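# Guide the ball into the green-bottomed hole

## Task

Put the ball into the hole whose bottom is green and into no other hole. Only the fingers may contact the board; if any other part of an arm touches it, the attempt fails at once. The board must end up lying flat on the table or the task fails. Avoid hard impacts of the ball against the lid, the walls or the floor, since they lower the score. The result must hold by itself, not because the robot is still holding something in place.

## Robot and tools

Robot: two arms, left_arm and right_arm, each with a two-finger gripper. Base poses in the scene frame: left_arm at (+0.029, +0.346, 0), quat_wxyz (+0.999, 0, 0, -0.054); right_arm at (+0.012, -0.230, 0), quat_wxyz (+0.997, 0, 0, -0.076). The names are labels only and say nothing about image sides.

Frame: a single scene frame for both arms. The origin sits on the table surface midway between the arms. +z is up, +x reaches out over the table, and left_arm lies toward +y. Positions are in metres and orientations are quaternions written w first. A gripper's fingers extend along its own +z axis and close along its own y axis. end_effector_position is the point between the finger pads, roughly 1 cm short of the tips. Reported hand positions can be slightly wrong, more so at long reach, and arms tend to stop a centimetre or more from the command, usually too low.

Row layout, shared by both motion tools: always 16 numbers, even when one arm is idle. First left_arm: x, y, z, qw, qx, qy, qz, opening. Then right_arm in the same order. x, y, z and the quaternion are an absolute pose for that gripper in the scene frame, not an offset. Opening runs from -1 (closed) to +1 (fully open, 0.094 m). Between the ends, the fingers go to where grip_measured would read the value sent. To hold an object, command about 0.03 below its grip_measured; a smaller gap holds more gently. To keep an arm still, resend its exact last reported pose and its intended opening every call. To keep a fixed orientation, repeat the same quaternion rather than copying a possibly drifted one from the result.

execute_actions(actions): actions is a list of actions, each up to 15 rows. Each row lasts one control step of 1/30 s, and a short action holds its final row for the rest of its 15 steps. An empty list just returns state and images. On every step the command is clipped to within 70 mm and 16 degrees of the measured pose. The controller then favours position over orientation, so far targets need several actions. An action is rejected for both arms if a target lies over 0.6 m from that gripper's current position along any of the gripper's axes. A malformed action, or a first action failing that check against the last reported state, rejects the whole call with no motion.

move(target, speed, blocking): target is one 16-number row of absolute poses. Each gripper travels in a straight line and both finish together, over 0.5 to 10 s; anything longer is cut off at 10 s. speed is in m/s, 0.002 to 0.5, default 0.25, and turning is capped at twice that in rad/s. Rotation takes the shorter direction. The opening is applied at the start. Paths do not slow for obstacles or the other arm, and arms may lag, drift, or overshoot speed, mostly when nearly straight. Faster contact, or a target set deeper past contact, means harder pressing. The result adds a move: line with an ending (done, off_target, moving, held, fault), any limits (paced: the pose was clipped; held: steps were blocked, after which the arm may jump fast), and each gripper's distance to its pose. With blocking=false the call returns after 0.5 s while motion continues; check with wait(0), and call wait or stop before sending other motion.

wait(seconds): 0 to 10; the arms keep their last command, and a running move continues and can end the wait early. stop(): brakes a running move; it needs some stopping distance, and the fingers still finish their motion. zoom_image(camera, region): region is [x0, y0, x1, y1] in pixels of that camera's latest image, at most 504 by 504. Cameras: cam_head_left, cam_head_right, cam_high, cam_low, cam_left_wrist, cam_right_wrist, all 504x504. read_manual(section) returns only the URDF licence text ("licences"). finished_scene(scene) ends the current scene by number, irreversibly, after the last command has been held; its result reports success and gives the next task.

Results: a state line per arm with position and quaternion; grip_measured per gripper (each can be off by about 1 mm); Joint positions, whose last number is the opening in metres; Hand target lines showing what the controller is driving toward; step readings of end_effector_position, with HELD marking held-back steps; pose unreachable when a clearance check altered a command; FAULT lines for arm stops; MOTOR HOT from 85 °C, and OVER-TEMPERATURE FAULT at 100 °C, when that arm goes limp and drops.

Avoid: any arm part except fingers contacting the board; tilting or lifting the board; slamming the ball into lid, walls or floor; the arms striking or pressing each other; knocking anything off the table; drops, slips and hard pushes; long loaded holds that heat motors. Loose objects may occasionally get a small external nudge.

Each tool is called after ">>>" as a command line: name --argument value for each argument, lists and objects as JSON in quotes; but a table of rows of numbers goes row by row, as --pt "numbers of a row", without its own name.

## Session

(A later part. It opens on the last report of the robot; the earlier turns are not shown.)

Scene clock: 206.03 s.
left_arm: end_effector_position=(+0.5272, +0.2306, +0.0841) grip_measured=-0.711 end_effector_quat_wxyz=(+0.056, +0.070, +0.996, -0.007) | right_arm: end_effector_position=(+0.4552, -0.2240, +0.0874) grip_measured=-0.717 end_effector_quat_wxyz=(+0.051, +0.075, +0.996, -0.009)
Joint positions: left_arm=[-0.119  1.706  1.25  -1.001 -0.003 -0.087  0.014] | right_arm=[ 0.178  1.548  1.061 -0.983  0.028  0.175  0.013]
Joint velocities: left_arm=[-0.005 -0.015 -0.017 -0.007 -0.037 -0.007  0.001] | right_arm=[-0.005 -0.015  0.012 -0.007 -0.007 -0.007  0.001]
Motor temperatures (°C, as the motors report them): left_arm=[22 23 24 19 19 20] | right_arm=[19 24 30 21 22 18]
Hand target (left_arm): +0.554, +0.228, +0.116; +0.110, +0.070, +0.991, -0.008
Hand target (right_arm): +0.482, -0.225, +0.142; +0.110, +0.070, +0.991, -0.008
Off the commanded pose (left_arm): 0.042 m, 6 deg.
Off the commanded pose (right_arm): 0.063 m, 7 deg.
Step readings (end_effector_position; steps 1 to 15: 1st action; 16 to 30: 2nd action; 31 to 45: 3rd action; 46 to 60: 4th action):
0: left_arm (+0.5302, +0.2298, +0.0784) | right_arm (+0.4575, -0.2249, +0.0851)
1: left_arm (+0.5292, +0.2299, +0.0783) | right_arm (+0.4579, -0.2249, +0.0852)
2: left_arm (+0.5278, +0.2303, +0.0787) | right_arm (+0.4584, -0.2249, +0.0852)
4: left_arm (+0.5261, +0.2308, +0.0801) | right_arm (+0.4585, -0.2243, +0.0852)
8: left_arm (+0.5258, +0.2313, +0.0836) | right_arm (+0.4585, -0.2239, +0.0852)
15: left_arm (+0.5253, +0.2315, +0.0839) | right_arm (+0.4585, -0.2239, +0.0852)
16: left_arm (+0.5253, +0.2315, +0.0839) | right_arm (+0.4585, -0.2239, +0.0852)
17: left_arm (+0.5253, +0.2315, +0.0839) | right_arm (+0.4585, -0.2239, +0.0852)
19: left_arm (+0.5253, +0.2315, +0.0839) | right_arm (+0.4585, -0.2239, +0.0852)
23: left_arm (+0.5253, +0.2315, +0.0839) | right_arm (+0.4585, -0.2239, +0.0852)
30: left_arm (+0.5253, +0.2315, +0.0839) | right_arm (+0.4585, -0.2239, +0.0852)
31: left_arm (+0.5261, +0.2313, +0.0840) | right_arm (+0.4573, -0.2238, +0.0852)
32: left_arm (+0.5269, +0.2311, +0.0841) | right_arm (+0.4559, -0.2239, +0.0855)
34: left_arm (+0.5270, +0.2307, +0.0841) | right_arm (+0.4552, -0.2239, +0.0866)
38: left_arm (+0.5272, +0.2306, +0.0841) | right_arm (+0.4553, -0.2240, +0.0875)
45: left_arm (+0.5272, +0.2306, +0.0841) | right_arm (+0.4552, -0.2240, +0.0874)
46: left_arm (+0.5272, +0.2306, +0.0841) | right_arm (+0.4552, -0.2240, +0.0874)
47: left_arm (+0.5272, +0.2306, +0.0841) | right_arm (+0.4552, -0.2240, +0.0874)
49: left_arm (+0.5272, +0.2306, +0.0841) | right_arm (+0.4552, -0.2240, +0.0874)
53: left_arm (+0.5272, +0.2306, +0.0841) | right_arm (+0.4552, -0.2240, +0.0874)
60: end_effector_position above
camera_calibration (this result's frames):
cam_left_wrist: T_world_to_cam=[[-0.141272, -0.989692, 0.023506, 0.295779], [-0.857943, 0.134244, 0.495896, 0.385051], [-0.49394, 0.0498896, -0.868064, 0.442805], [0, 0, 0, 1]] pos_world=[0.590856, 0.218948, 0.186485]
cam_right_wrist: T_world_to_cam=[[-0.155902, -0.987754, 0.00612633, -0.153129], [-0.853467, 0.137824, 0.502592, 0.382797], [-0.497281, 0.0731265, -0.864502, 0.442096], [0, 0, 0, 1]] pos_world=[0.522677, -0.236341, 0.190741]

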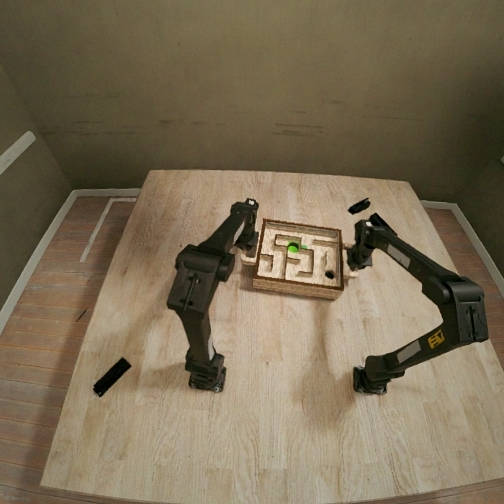

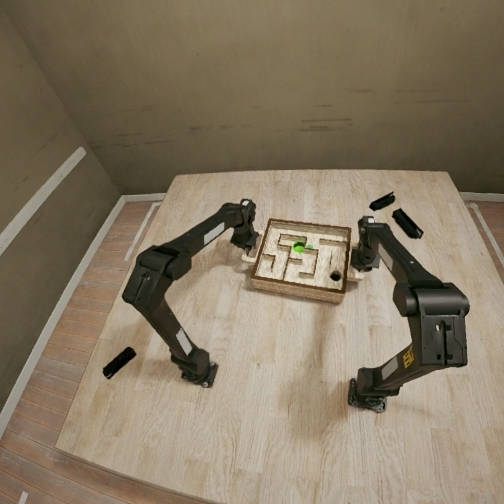

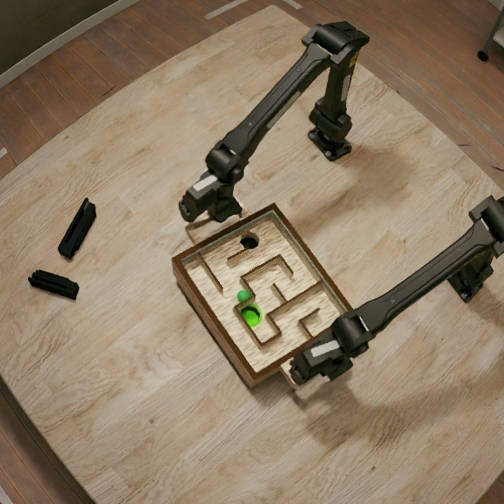

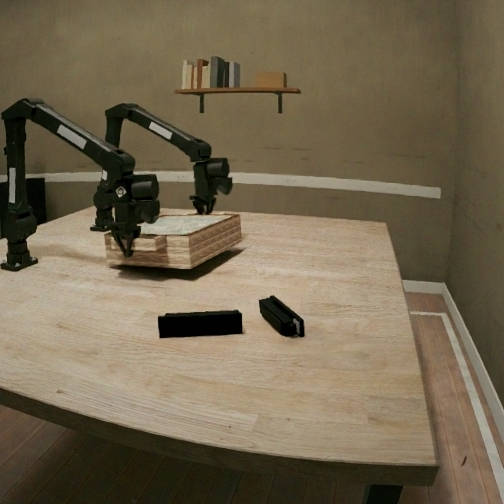

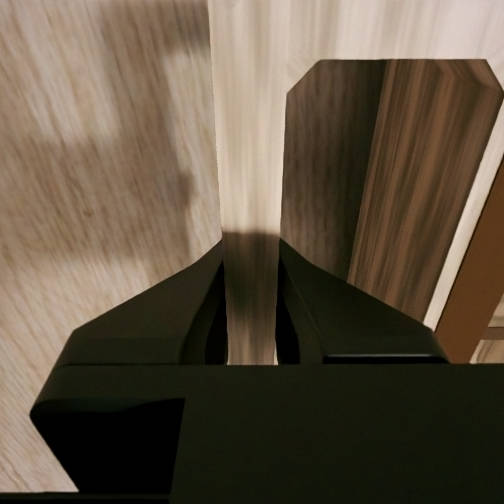

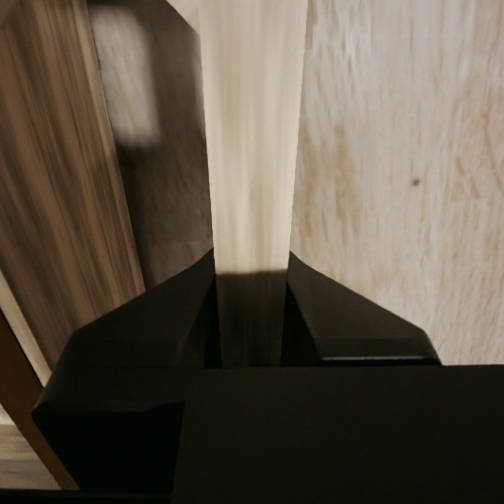

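>>> execute_actions --actions '[[[0.545,0.228,0.145,0.11,0.07,0.9914,-0.008,-0.75,0.475,-0.225,0.1,0.11,0.07,0.9914,-0.008,-0.75]],[[0.545,0.228,0.1,0.11,0.07,0.9914,-0.008,-0.75,0.475,-0.225,0.135,0.11,0.07,0.9914,-0.008,-0.75]],[[0.545,0.228,0.1,0.11,0.07,0.9914,-0.008,-0.75,0.475,-0.225,0.135,0.11,0.07,0.9914,-0.008,-0.75]]]'

>>> zoom_image --camera "cam_high" --region '[140, 200, 360, 420]'

Scene clock: 214.20 s.
left_arm: end_effector_position=(+0.5230, +0.2295, +0.0780) grip_measured=-0.711 end_effector_quat_wxyz=(+0.065, +0.073, +0.995, -0.010) | right_arm: end_effector_position=(+0.4475, -0.2244, +0.0845) grip_measured=-0.717 end_effector_quat_wxyz=(+0.055, +0.079, +0.995, -0.010)
Joint positions: left_arm=[-0.122  1.694  1.215 -0.96  -0.    -0.084  0.014] | right_arm=[ 0.179  1.529  1.03  -0.963  0.031  0.184  0.013]
Joint velocities: left_arm=[-0.005 -0.005 -0.007 -0.002 -0.037 -0.051 -0.001] | right_arm=[-0.024 -0.005 -0.002  0.012 -0.037  0.066 -0.001]
Motor temperatures (°C, as the motors report them): left_arm=[22 23 24 19 19 20] | right_arm=[19 24 31 21 22 18]
Hand target (left_arm): +0.544, +0.228, +0.100; +0.110, +0.070, +0.991, -0.008
Hand target (right_arm): +0.471, -0.225, +0.135; +0.110, +0.070, +0.991, -0.008
Off the commanded pose (left_arm): 0.031 m, 5 deg.
Off the commanded pose (right_arm): 0.057 m, 6 deg.
Step readings (end_effector_position; steps 1 to 15: 1st action; 16 to 30: 2nd action; 31 to 45: 3rd action):
0: left_arm (+0.5272, +0.2306, +0.0841) | right_arm (+0.4552, -0.2240, +0.0874)
1: left_arm (+0.5264, +0.2308, +0.0844) | right_arm (+0.4562, -0.2240, +0.0862)
2: left_arm (+0.5257, +0.2312, +0.0852) | right_arm (+0.4584, -0.2240, +0.0843)
4: left_arm (+0.5258, +0.2322, +0.0880) | right_arm (+0.4579, -0.2227, +0.0796)
8: left_arm (+0.5247, +0.2329, +0.0910) | right_arm (+0.4572, -0.2220, +0.0775)
15: left_arm (+0.5247, +0.2329, +0.0910) | right_arm (+0.4576, -0.2220, +0.0776)
16: left_arm (+0.5257, +0.2327, +0.0897) | right_arm (+0.4560, -0.2219, +0.0777)
17: left_arm (+0.5273, +0.2321, +0.0877) | right_arm (+0.4537, -0.2219, +0.0785)
19: left_arm (+0.5255, +0.2306, +0.0820) | right_arm (+0.4510, -0.2234, +0.0817)
23: left_arm (+0.5227, +0.2296, +0.0780) | right_arm (+0.4475, -0.2244, +0.0845)
30: left_arm (+0.5230, +0.2295, +0.0780) | right_arm (+0.4475, -0.2244, +0.0845)
31: left_arm (+0.5230, +0.2295, +0.0780) | right_arm (+0.4475, -0.2244, +0.0845)
32: left_arm (+0.5230, +0.2295, +0.0780) | right_arm (+0.4475, -0.2244, +0.0845)
34: left_arm (+0.5230, +0.2295, +0.0780) | right_arm (+0.4475, -0.2244, +0.0845)
38: left_arm (+0.5230, +0.2295, +0.0780) | right_arm (+0.4475, -0.2244, +0.0845)
45: end_effector_position above
camera_calibration (this result's frames):
cam_left_wrist: T_world_to_cam=[[-0.148789, -0.988496, 0.0271663, 0.29762], [-0.865228, 0.143438, 0.480422, 0.387524], [-0.478792, 0.0479766, -0.876616, 0.42871], [0, 0, 0, 1]] pos_world=[0.584842, 0.218043, 0.181554]
cam_right_wrist: T_world_to_cam=[[-0.163791, -0.986469, 0.00715411, -0.151027], [-0.856305, 0.145772, 0.495472, 0.381467], [-0.489811, 0.0750278, -0.868594, 0.433189], [0, 0, 0, 1]] pos_world=[0.514096, -0.237092, 0.18834]

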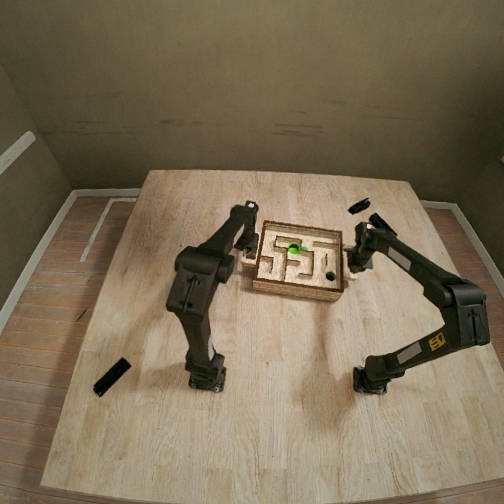

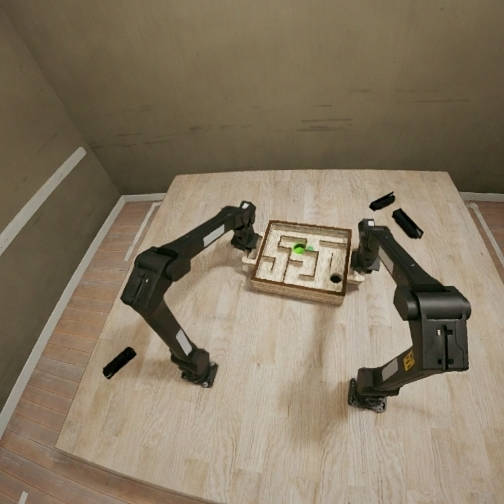

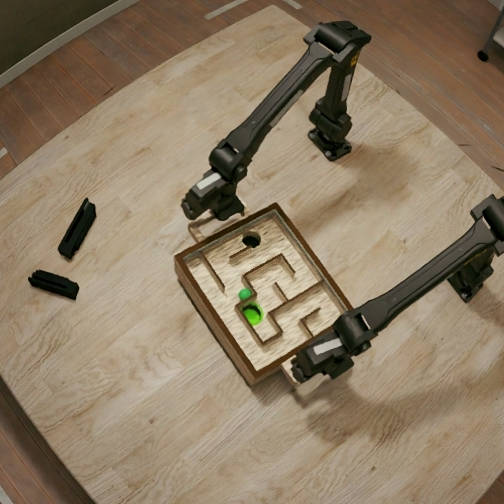

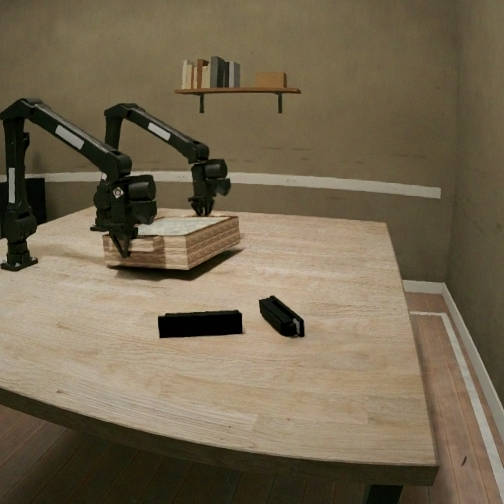

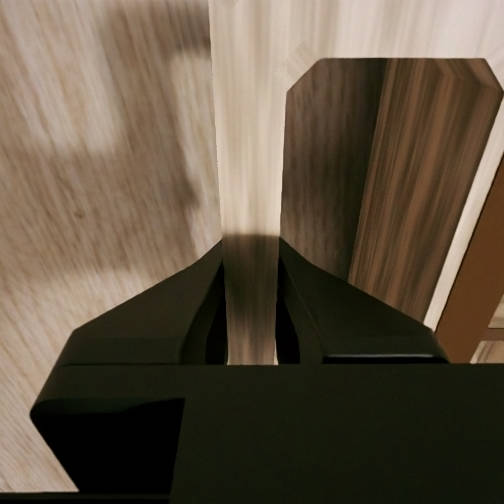

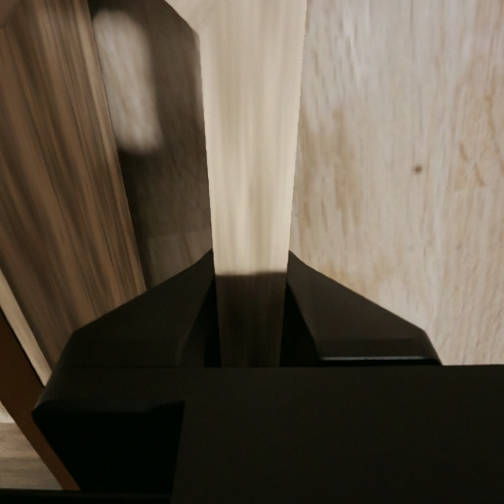

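Region (140, 200, 360, 420) of cam_high's 504x504 image, scaled by 2.291, with more detail than that image has.

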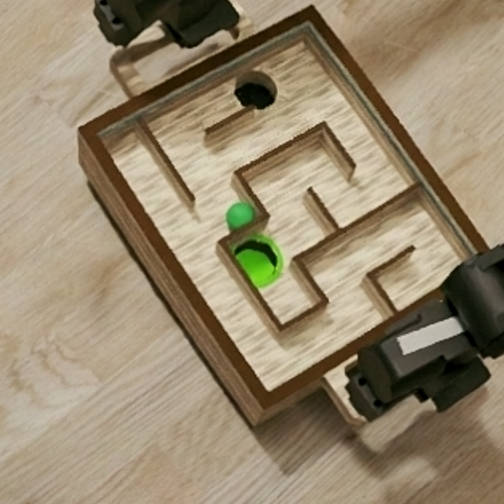

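>>> execute_actions --actions '[[[0.55,0.228,0.145,0.11,0.07,0.9914,-0.008,-0.75,0.48,-0.225,0.1,0.11,0.07,0.9914,-0.008,-0.75]],[[0.55,0.228,0.145,0.11,0.07,0.9914,-0.008,-0.75,0.48,-0.225,0.1,0.11,0.07,0.9914,-0.008,-0.75],[0.55,0.228,0.145,0.11,0.07,0.9914,-0.008,-0.75,0.48,-0.225,0.1,0.11,0.07,0.9914,-0.008,-0.75],[0.55,0.228,0.145,0.11,0.07,0.9914,-0.008,-0.75,0.48,-0.225,0.1,0.11,0.07,0.9914,-0.008,-0.75],[0.55,0.228,0.145,0.11,0.07,0.9914,-0.008,-0.75,0.48,-0.225,0.1,0.11,0.07,0.9914,-0.008,-0.75],[0.55,0.228,0.145,0.11,0.07,0.9914,-0.008,-0.75,0.48,-0.225,0.1,0.11,0.07,0.9914,-0.008,-0.75],[0.55,0.228,0.145,0.11,0.07,0.9914,-0.008,-0.75,0.48,-0.225,0.1,0.11,0.07,0.9914,-0.008,-0.75],[0.55,0.228,0.1,0.11,0.07,0.9914,-0.008,-0.75,0.48,-0.225,0.135,0.11,0.07,0.9914,-0.008,-0.75]]]'

>>> zoom_image --camera "cam_high" --region '[140, 200, 360, 420]'

Scene clock: 224.00 s.
left_arm: end_effector_position=(+0.5282, +0.2290, +0.0806) grip_measured=-0.711 end_effector_quat_wxyz=(+0.067, +0.074, +0.995, -0.008) | right_arm: end_effector_position=(+0.4509, -0.2244, +0.0845) grip_measured=-0.717 end_effector_quat_wxyz=(+0.057, +0.080, +0.995, -0.010)
Joint positions: left_arm=[-0.122  1.701  1.232 -0.965 -0.004 -0.08   0.014] | right_arm=[ 0.18   1.535  1.037 -0.961  0.033  0.187  0.013]
Joint velocities: left_arm=[ 0.005  0.005 -0.022  0.007  0.007 -0.051 -0.001] | right_arm=[-0.015  0.005 -0.002 -0.022  0.022 -0.007  0.   ]
Motor temperatures (°C, as the motors report them): left_arm=[22 23 24 19 19 20] | right_arm=[19 24 31 21 22 18]
Hand target (left_arm): +0.549, +0.228, +0.100; +0.110, +0.070, +0.991, -0.008
Hand target (right_arm): +0.476, -0.225, +0.135; +0.111, +0.070, +0.991, -0.008
Off the commanded pose (left_arm): 0.029 m, 5 deg.
Off the commanded pose (right_arm): 0.058 m, 6 deg.
Step readings (end_effector_position; steps 1 to 15: 1st action; 16 to 30: 2nd action):
0: left_arm (+0.5230, +0.2295, +0.0780) | right_arm (+0.4475, -0.2244, +0.0845)
1: left_arm (+0.5217, +0.2298, +0.0786) | right_arm (+0.4494, -0.2244, +0.0847)
2: left_arm (+0.5193, +0.2304, +0.0794) | right_arm (+0.4516, -0.2244, +0.0844)
4: left_arm (+0.5191, +0.2315, +0.0832) | right_arm (+0.4536, -0.2238, +0.0831)
8: left_arm (+0.5211, +0.2322, +0.0884) | right_arm (+0.4556, -0.2229, +0.0822)
15: left_arm (+0.5211, +0.2322, +0.0886) | right_arm (+0.4559, -0.2229, +0.0823)
16: left_arm (+0.5211, +0.2322, +0.0886) | right_arm (+0.4559, -0.2229, +0.0823)
17: left_arm (+0.5211, +0.2322, +0.0886) | right_arm (+0.4559, -0.2229, +0.0823)
19: left_arm (+0.5211, +0.2322, +0.0886) | right_arm (+0.4559, -0.2229, +0.0823)
23: left_arm (+0.5257, +0.2312, +0.0882) | right_arm (+0.4524, -0.2229, +0.0826)
30: end_effector_position above
camera_calibration (this result's frames):
cam_left_wrist: T_world_to_cam=[[-0.151402, -0.988197, 0.0233251, 0.299405], [-0.867275, 0.144123, 0.47651, 0.392116], [-0.474248, 0.0519155, -0.878859, 0.430381], [0, 0, 0, 1]] pos_world=[0.58951, 0.217015, 0.184413]
cam_right_wrist: T_world_to_cam=[[-0.166967, -0.985933, 0.00766525, -0.148971], [-0.85741, 0.149032, 0.492582, 0.385818], [-0.486795, 0.0756728, -0.870232, 0.433758], [0, 0, 0, 1]] pos_world=[0.517082, -0.237198, 0.188565]

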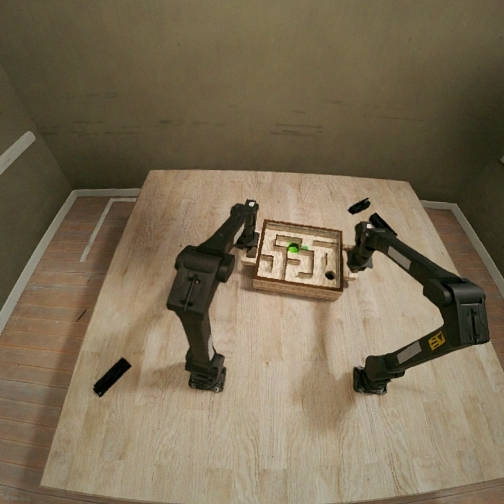

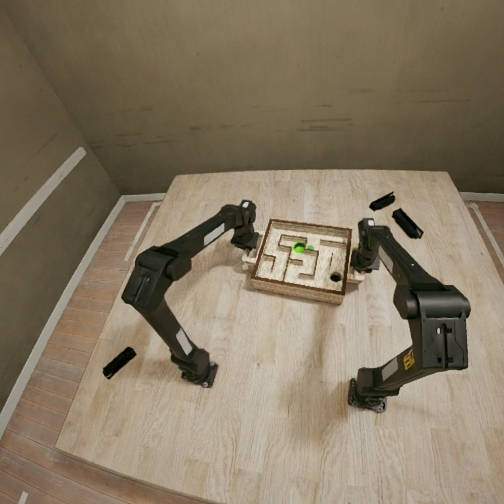

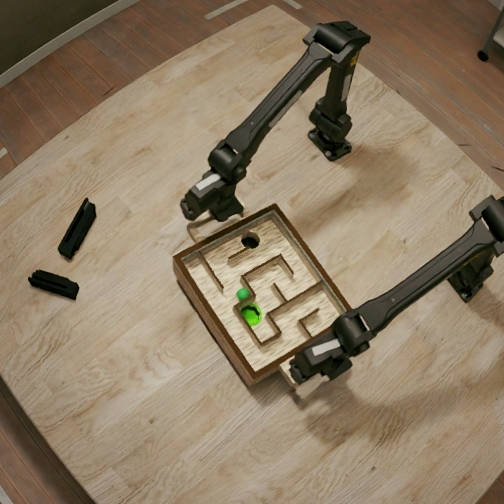

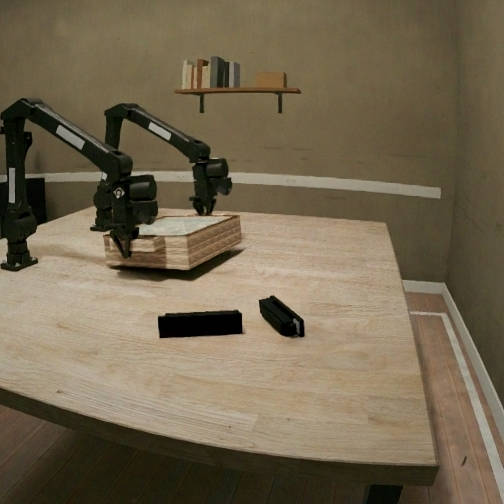

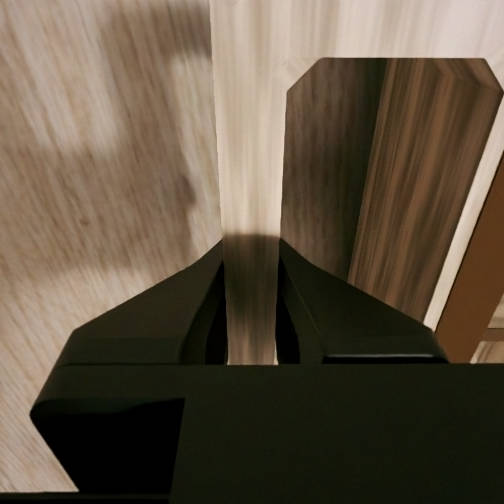

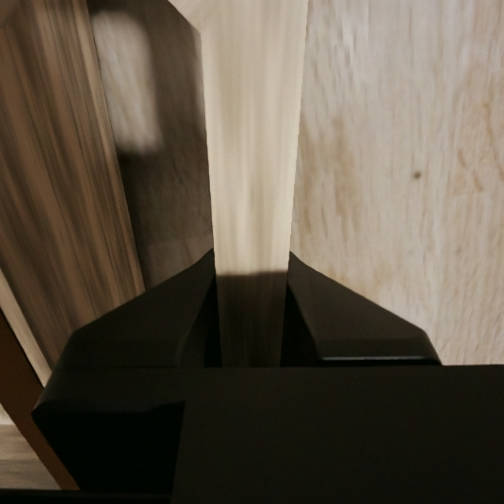

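Region (140, 200, 360, 420) of cam_high's 504x504 image, scaled by 2.291, with more detail than that image has.

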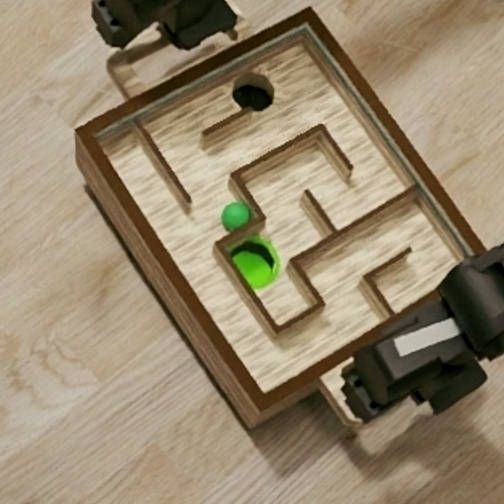

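>>> execute_actions --actions '[[[0.55,0.228,0.145,0.11,0.07,0.9914,-0.008,-0.75,0.48,-0.225,0.092,0.11,0.07,0.9914,-0.008,-0.75]],[[0.55,0.228,0.145,0.11,0.07,0.9914,-0.008,-0.75,0.48,-0.225,0.092,0.11,0.07,0.9914,-0.008,-0.75]]]'

>>> zoom_image --camera "cam_high" --region '[140, 200, 360, 420]'

>>> execute_actions --actions '[[[0.55,0.228,0.1,0.11,0.07,0.9914,-0.008,-0.75,0.48,-0.225,0.135,0.11,0.07,0.9914,-0.008,-0.75]],[[0.55,0.228,0.1,0.11,0.07,0.9914,-0.008,-0.75,0.48,-0.225,0.135,0.11,0.07,0.9914,-0.008,-0.75]]]'

>>> zoom_image --camera "cam_high" --region '[140, 200, 360, 420]'

Scene clock: 234.80 s.
left_arm: end_effector_position=(+0.5208, +0.2329, +0.0863) grip_measured=-0.711 end_effector_quat_wxyz=(+0.055, +0.066, +0.996, -0.001) | right_arm: end_effector_position=(+0.4571, -0.2223, +0.0762) grip_measured=-0.717 end_effector_quat_wxyz=(+0.070, +0.072, +0.995, -0.004)
Joint positions: left_arm=[-0.122  1.69   1.236 -1.007 -0.017 -0.096  0.014] | right_arm=[ 0.18   1.547  1.024 -0.909  0.021  0.17   0.013]
Joint velocities: left_arm=[-0.005 -0.005  0.007  0.002 -0.037  0.051 -0.001] | right_arm=[-0.005 -0.005 -0.017 -0.007 -0.007 -0.066  0.   ]
Motor temperatures (°C, as the motors report them): left_arm=[22 23 25 19 19 20] | right_arm=[19 24 31 21 22 18]
Hand target (left_arm): +0.547, +0.229, +0.144; +0.111, +0.070, +0.991, -0.008
Hand target (right_arm): +0.479, -0.225, +0.093; +0.110, +0.070, +0.991, -0.008
Off the commanded pose (left_arm): 0.066 m, 6 deg.
Off the commanded pose (right_arm): 0.028 m, 5 deg.
Step readings (end_effector_position; steps 1 to 15: 1st action; 16 to 30: 2nd action):
0: left_arm (+0.5282, +0.2290, +0.0806) | right_arm (+0.4507, -0.2244, +0.0845)
1: left_arm (+0.5264, +0.2294, +0.0806) | right_arm (+0.4526, -0.2245, +0.0842)
2: left_arm (+0.5239, +0.2300, +0.0812) | right_arm (+0.4552, -0.2244, +0.0833)
4: left_arm (+0.5221, +0.2315, +0.0835) | right_arm (+0.4566, -0.2236, +0.0798)
8: left_arm (+0.5208, +0.2329, +0.0863) | right_arm (+0.4568, -0.2223, +0.0761)
15: left_arm (+0.5208, +0.2329, +0.0863) | right_arm (+0.4571, -0.2223, +0.0762)
16: left_arm (+0.5208, +0.2329, +0.0863) | right_arm (+0.4571, -0.2223, +0.0762)
17: left_arm (+0.5208, +0.2329, +0.0863) | right_arm (+0.4571, -0.2223, +0.0762)
19: left_arm (+0.5208, +0.2329, +0.0863) | right_arm (+0.4571, -0.2223, +0.0762)
23: left_arm (+0.5208, +0.2329, +0.0863) | right_arm (+0.4571, -0.2223, +0.0762)
30: end_effector_position above
camera_calibration (this result's frames):
cam_left_wrist: T_world_to_cam=[[-0.134117, -0.99091, 0.0104467, 0.2948], [-0.85793, 0.121381, 0.499222, 0.380907], [-0.495953, 0.0579915, -0.866411, 0.440505], [0, 0, 0, 1]] pos_world=[0.584798, 0.22034, 0.188421]
cam_right_wrist: T_world_to_cam=[[-0.148394, -0.988909, -0.00613035, -0.153871], [-0.872356, 0.127979, 0.471822, 0.398615], [-0.465804, 0.0753634, -0.881673, 0.420572], [0, 0, 0, 1]] pos_world=[0.520805, -0.234874, 0.181788]

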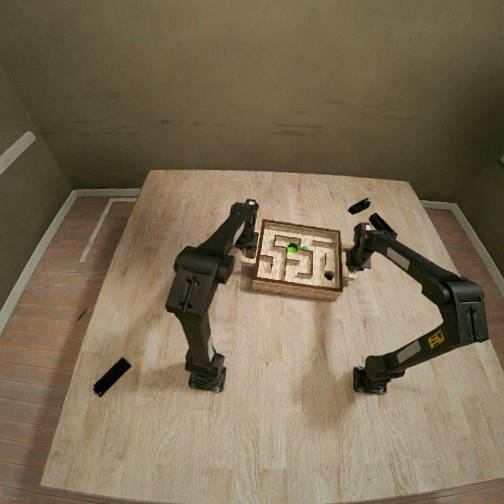

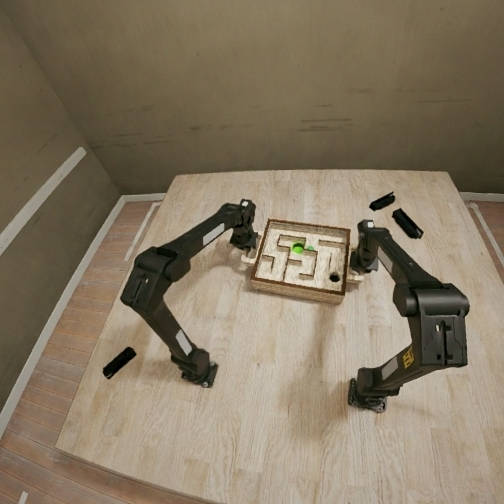

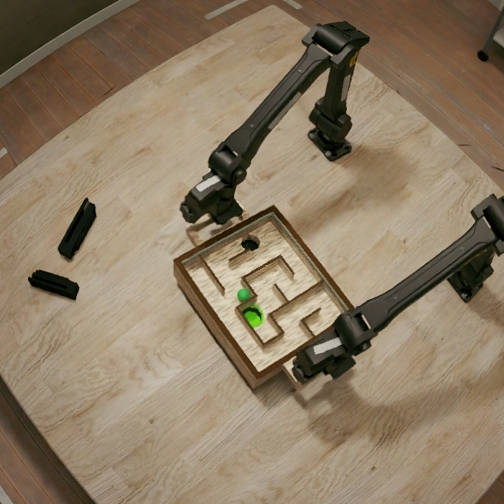

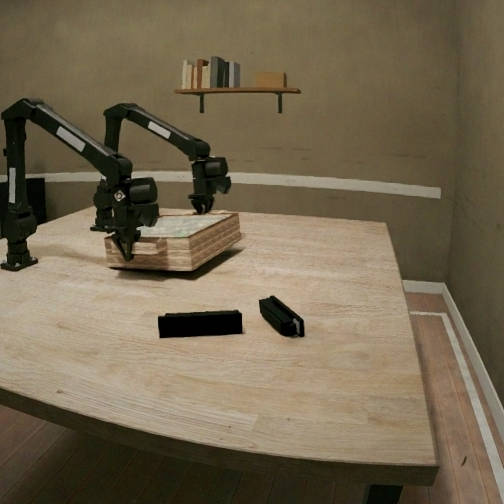

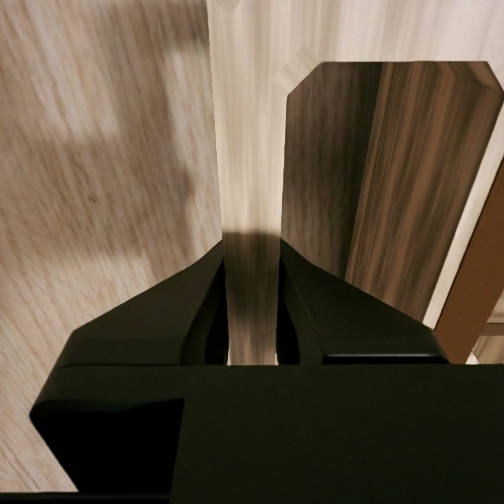

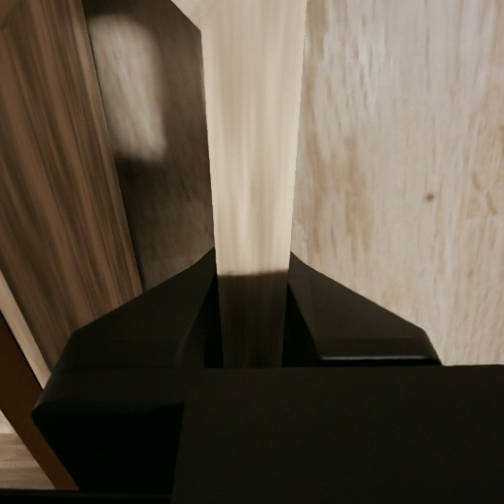

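Region (140, 200, 360, 420) of cam_high's 504x504 image, scaled by 2.291, with more detail than that image has.

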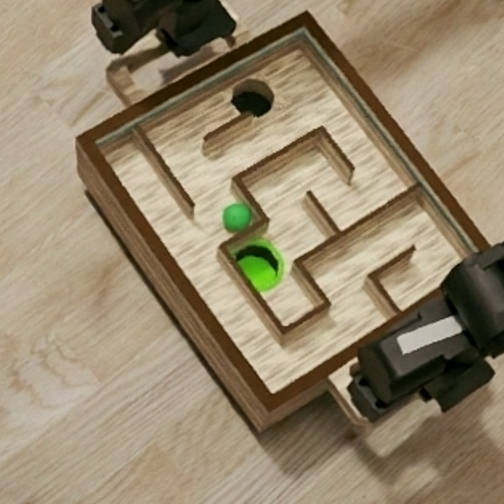

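Scene clock: 235.80 s.
left_arm: end_effector_position=(+0.5279, +0.2289, +0.0802) grip_measured=-0.711 end_effector_quat_wxyz=(+0.067, +0.075, +0.995, -0.008) | right_arm: end_effector_position=(+0.4501, -0.2245, +0.0830) grip_measured=-0.717 end_effector_quat_wxyz=(+0.055, +0.081, +0.995, -0.010)
Joint positions: left_arm=[-0.122  1.702  1.231 -0.965 -0.005 -0.08   0.014] | right_arm=[ 0.18   1.538  1.035 -0.961  0.033  0.189  0.013]
Joint velocities: left_arm=[ 0.005 -0.005 -0.002 -0.017 -0.022  0.051 -0.   ] | right_arm=[-0.015 -0.005  0.007 -0.007 -0.051 -0.037  0.   ]
Motor temperatures (°C, as the motors report them): left_arm=[22 23 24 19 19 20] | right_arm=[19 24 32 21 22 18]
Hand target (left_arm): +0.549, +0.228, +0.100; +0.110, +0.070, +0.991, -0.008
Hand target (right_arm): +0.476, -0.225, +0.135; +0.110, +0.070, +0.991, -0.009
Off the commanded pose (left_arm): 0.030 m, 5 deg.
Off the commanded pose (right_arm): 0.060 m, 6 deg.
Step readings (end_effector_position; steps 1 to 15: 1st action; 16 to 30: 2nd action):
0: left_arm (+0.5208, +0.2329, +0.0863) | right_arm (+0.4571, -0.2223, +0.0762)
1: left_arm (+0.5226, +0.2326, +0.0862) | right_arm (+0.4552, -0.2223, +0.0763)
2: left_arm (+0.5253, +0.2318, +0.0858) | right_arm (+0.4526, -0.2224, +0.0770)
4: left_arm (+0.5271, +0.2302, +0.0834) | right_arm (+0.4512, -0.2234, +0.0801)
8: left_arm (+0.5278, +0.2290, +0.0802) | right_arm (+0.4504, -0.2244, +0.0830)
15: left_arm (+0.5279, +0.2289, +0.0802) | right_arm (+0.4501, -0.2245, +0.0830)
16: left_arm (+0.5279, +0.2289, +0.0802) | right_arm (+0.4501, -0.2245, +0.0830)
17: left_arm (+0.5279, +0.2289, +0.0802) | right_arm (+0.4501, -0.2245, +0.0830)
19: left_arm (+0.5279, +0.2289, +0.0802) | right_arm (+0.4501, -0.2245, +0.0830)
23: left_arm (+0.5279, +0.2289, +0.0802) | right_arm (+0.4501, -0.2245, +0.0830)
30: end_effector_position above
camera_calibration (this result's frames):
cam_left_wrist: T_world_to_cam=[[-0.152461, -0.988047, 0.0227861, 0.299873], [-0.866815, 0.144758, 0.477155, 0.391673], [-0.47475, 0.052996, -0.878524, 0.429845], [0, 0, 0, 1]] pos_world=[0.589296, 0.216811, 0.183907]
cam_right_wrist: T_world_to_cam=[[-0.168429, -0.985679, 0.00830971, -0.148464], [-0.855132, 0.150304, 0.496143, 0.384802], [-0.490286, 0.0764587, -0.868201, 0.433605], [0, 0, 0, 1]] pos_world=[0.516641, -0.237327, 0.186773]

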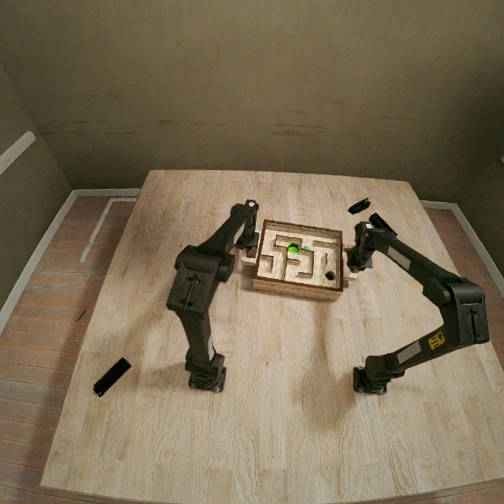

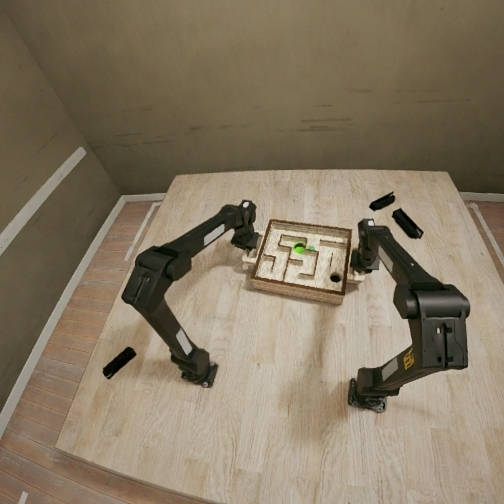

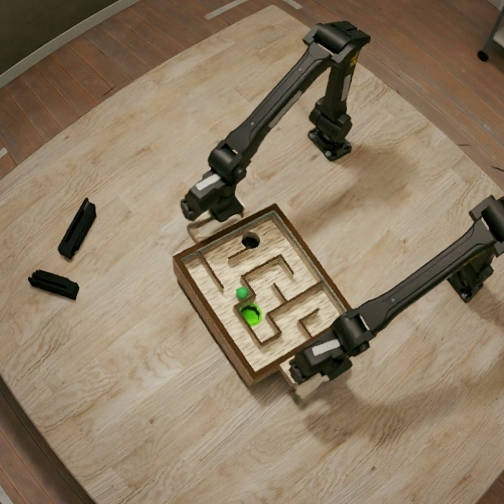

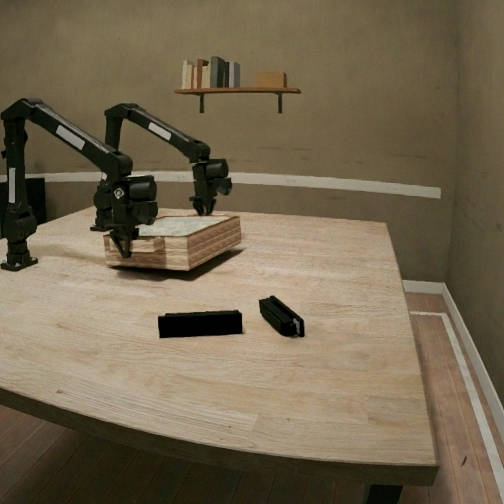

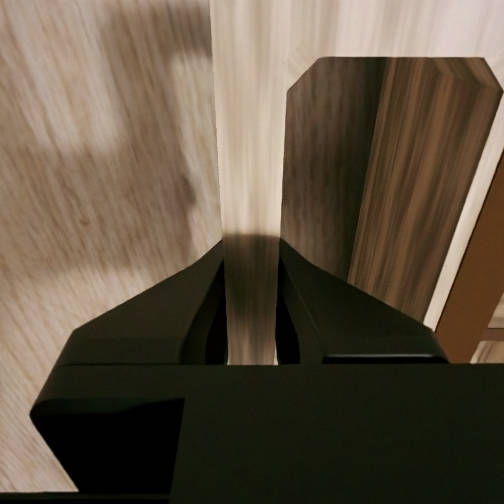

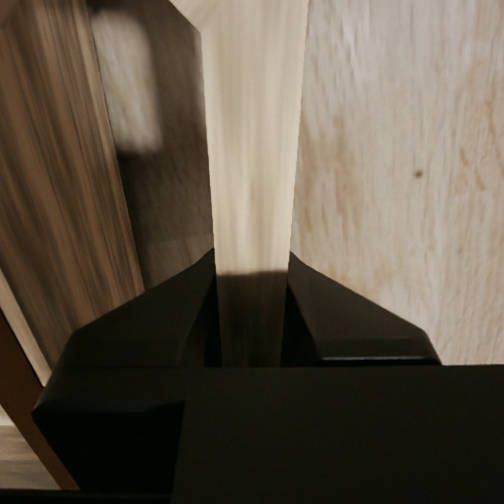

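Region (140, 200, 360, 420) of cam_high's 504x504 image, scaled by 2.291, with more detail than that image has.

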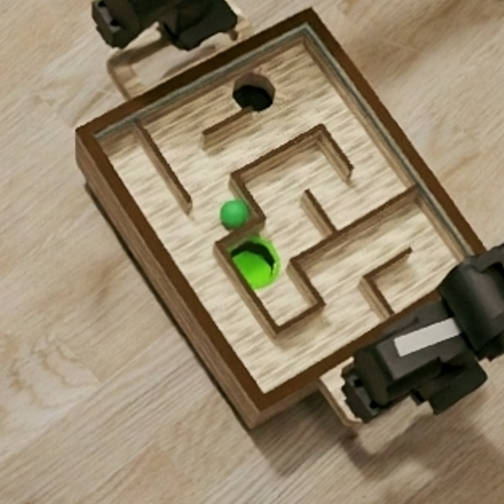

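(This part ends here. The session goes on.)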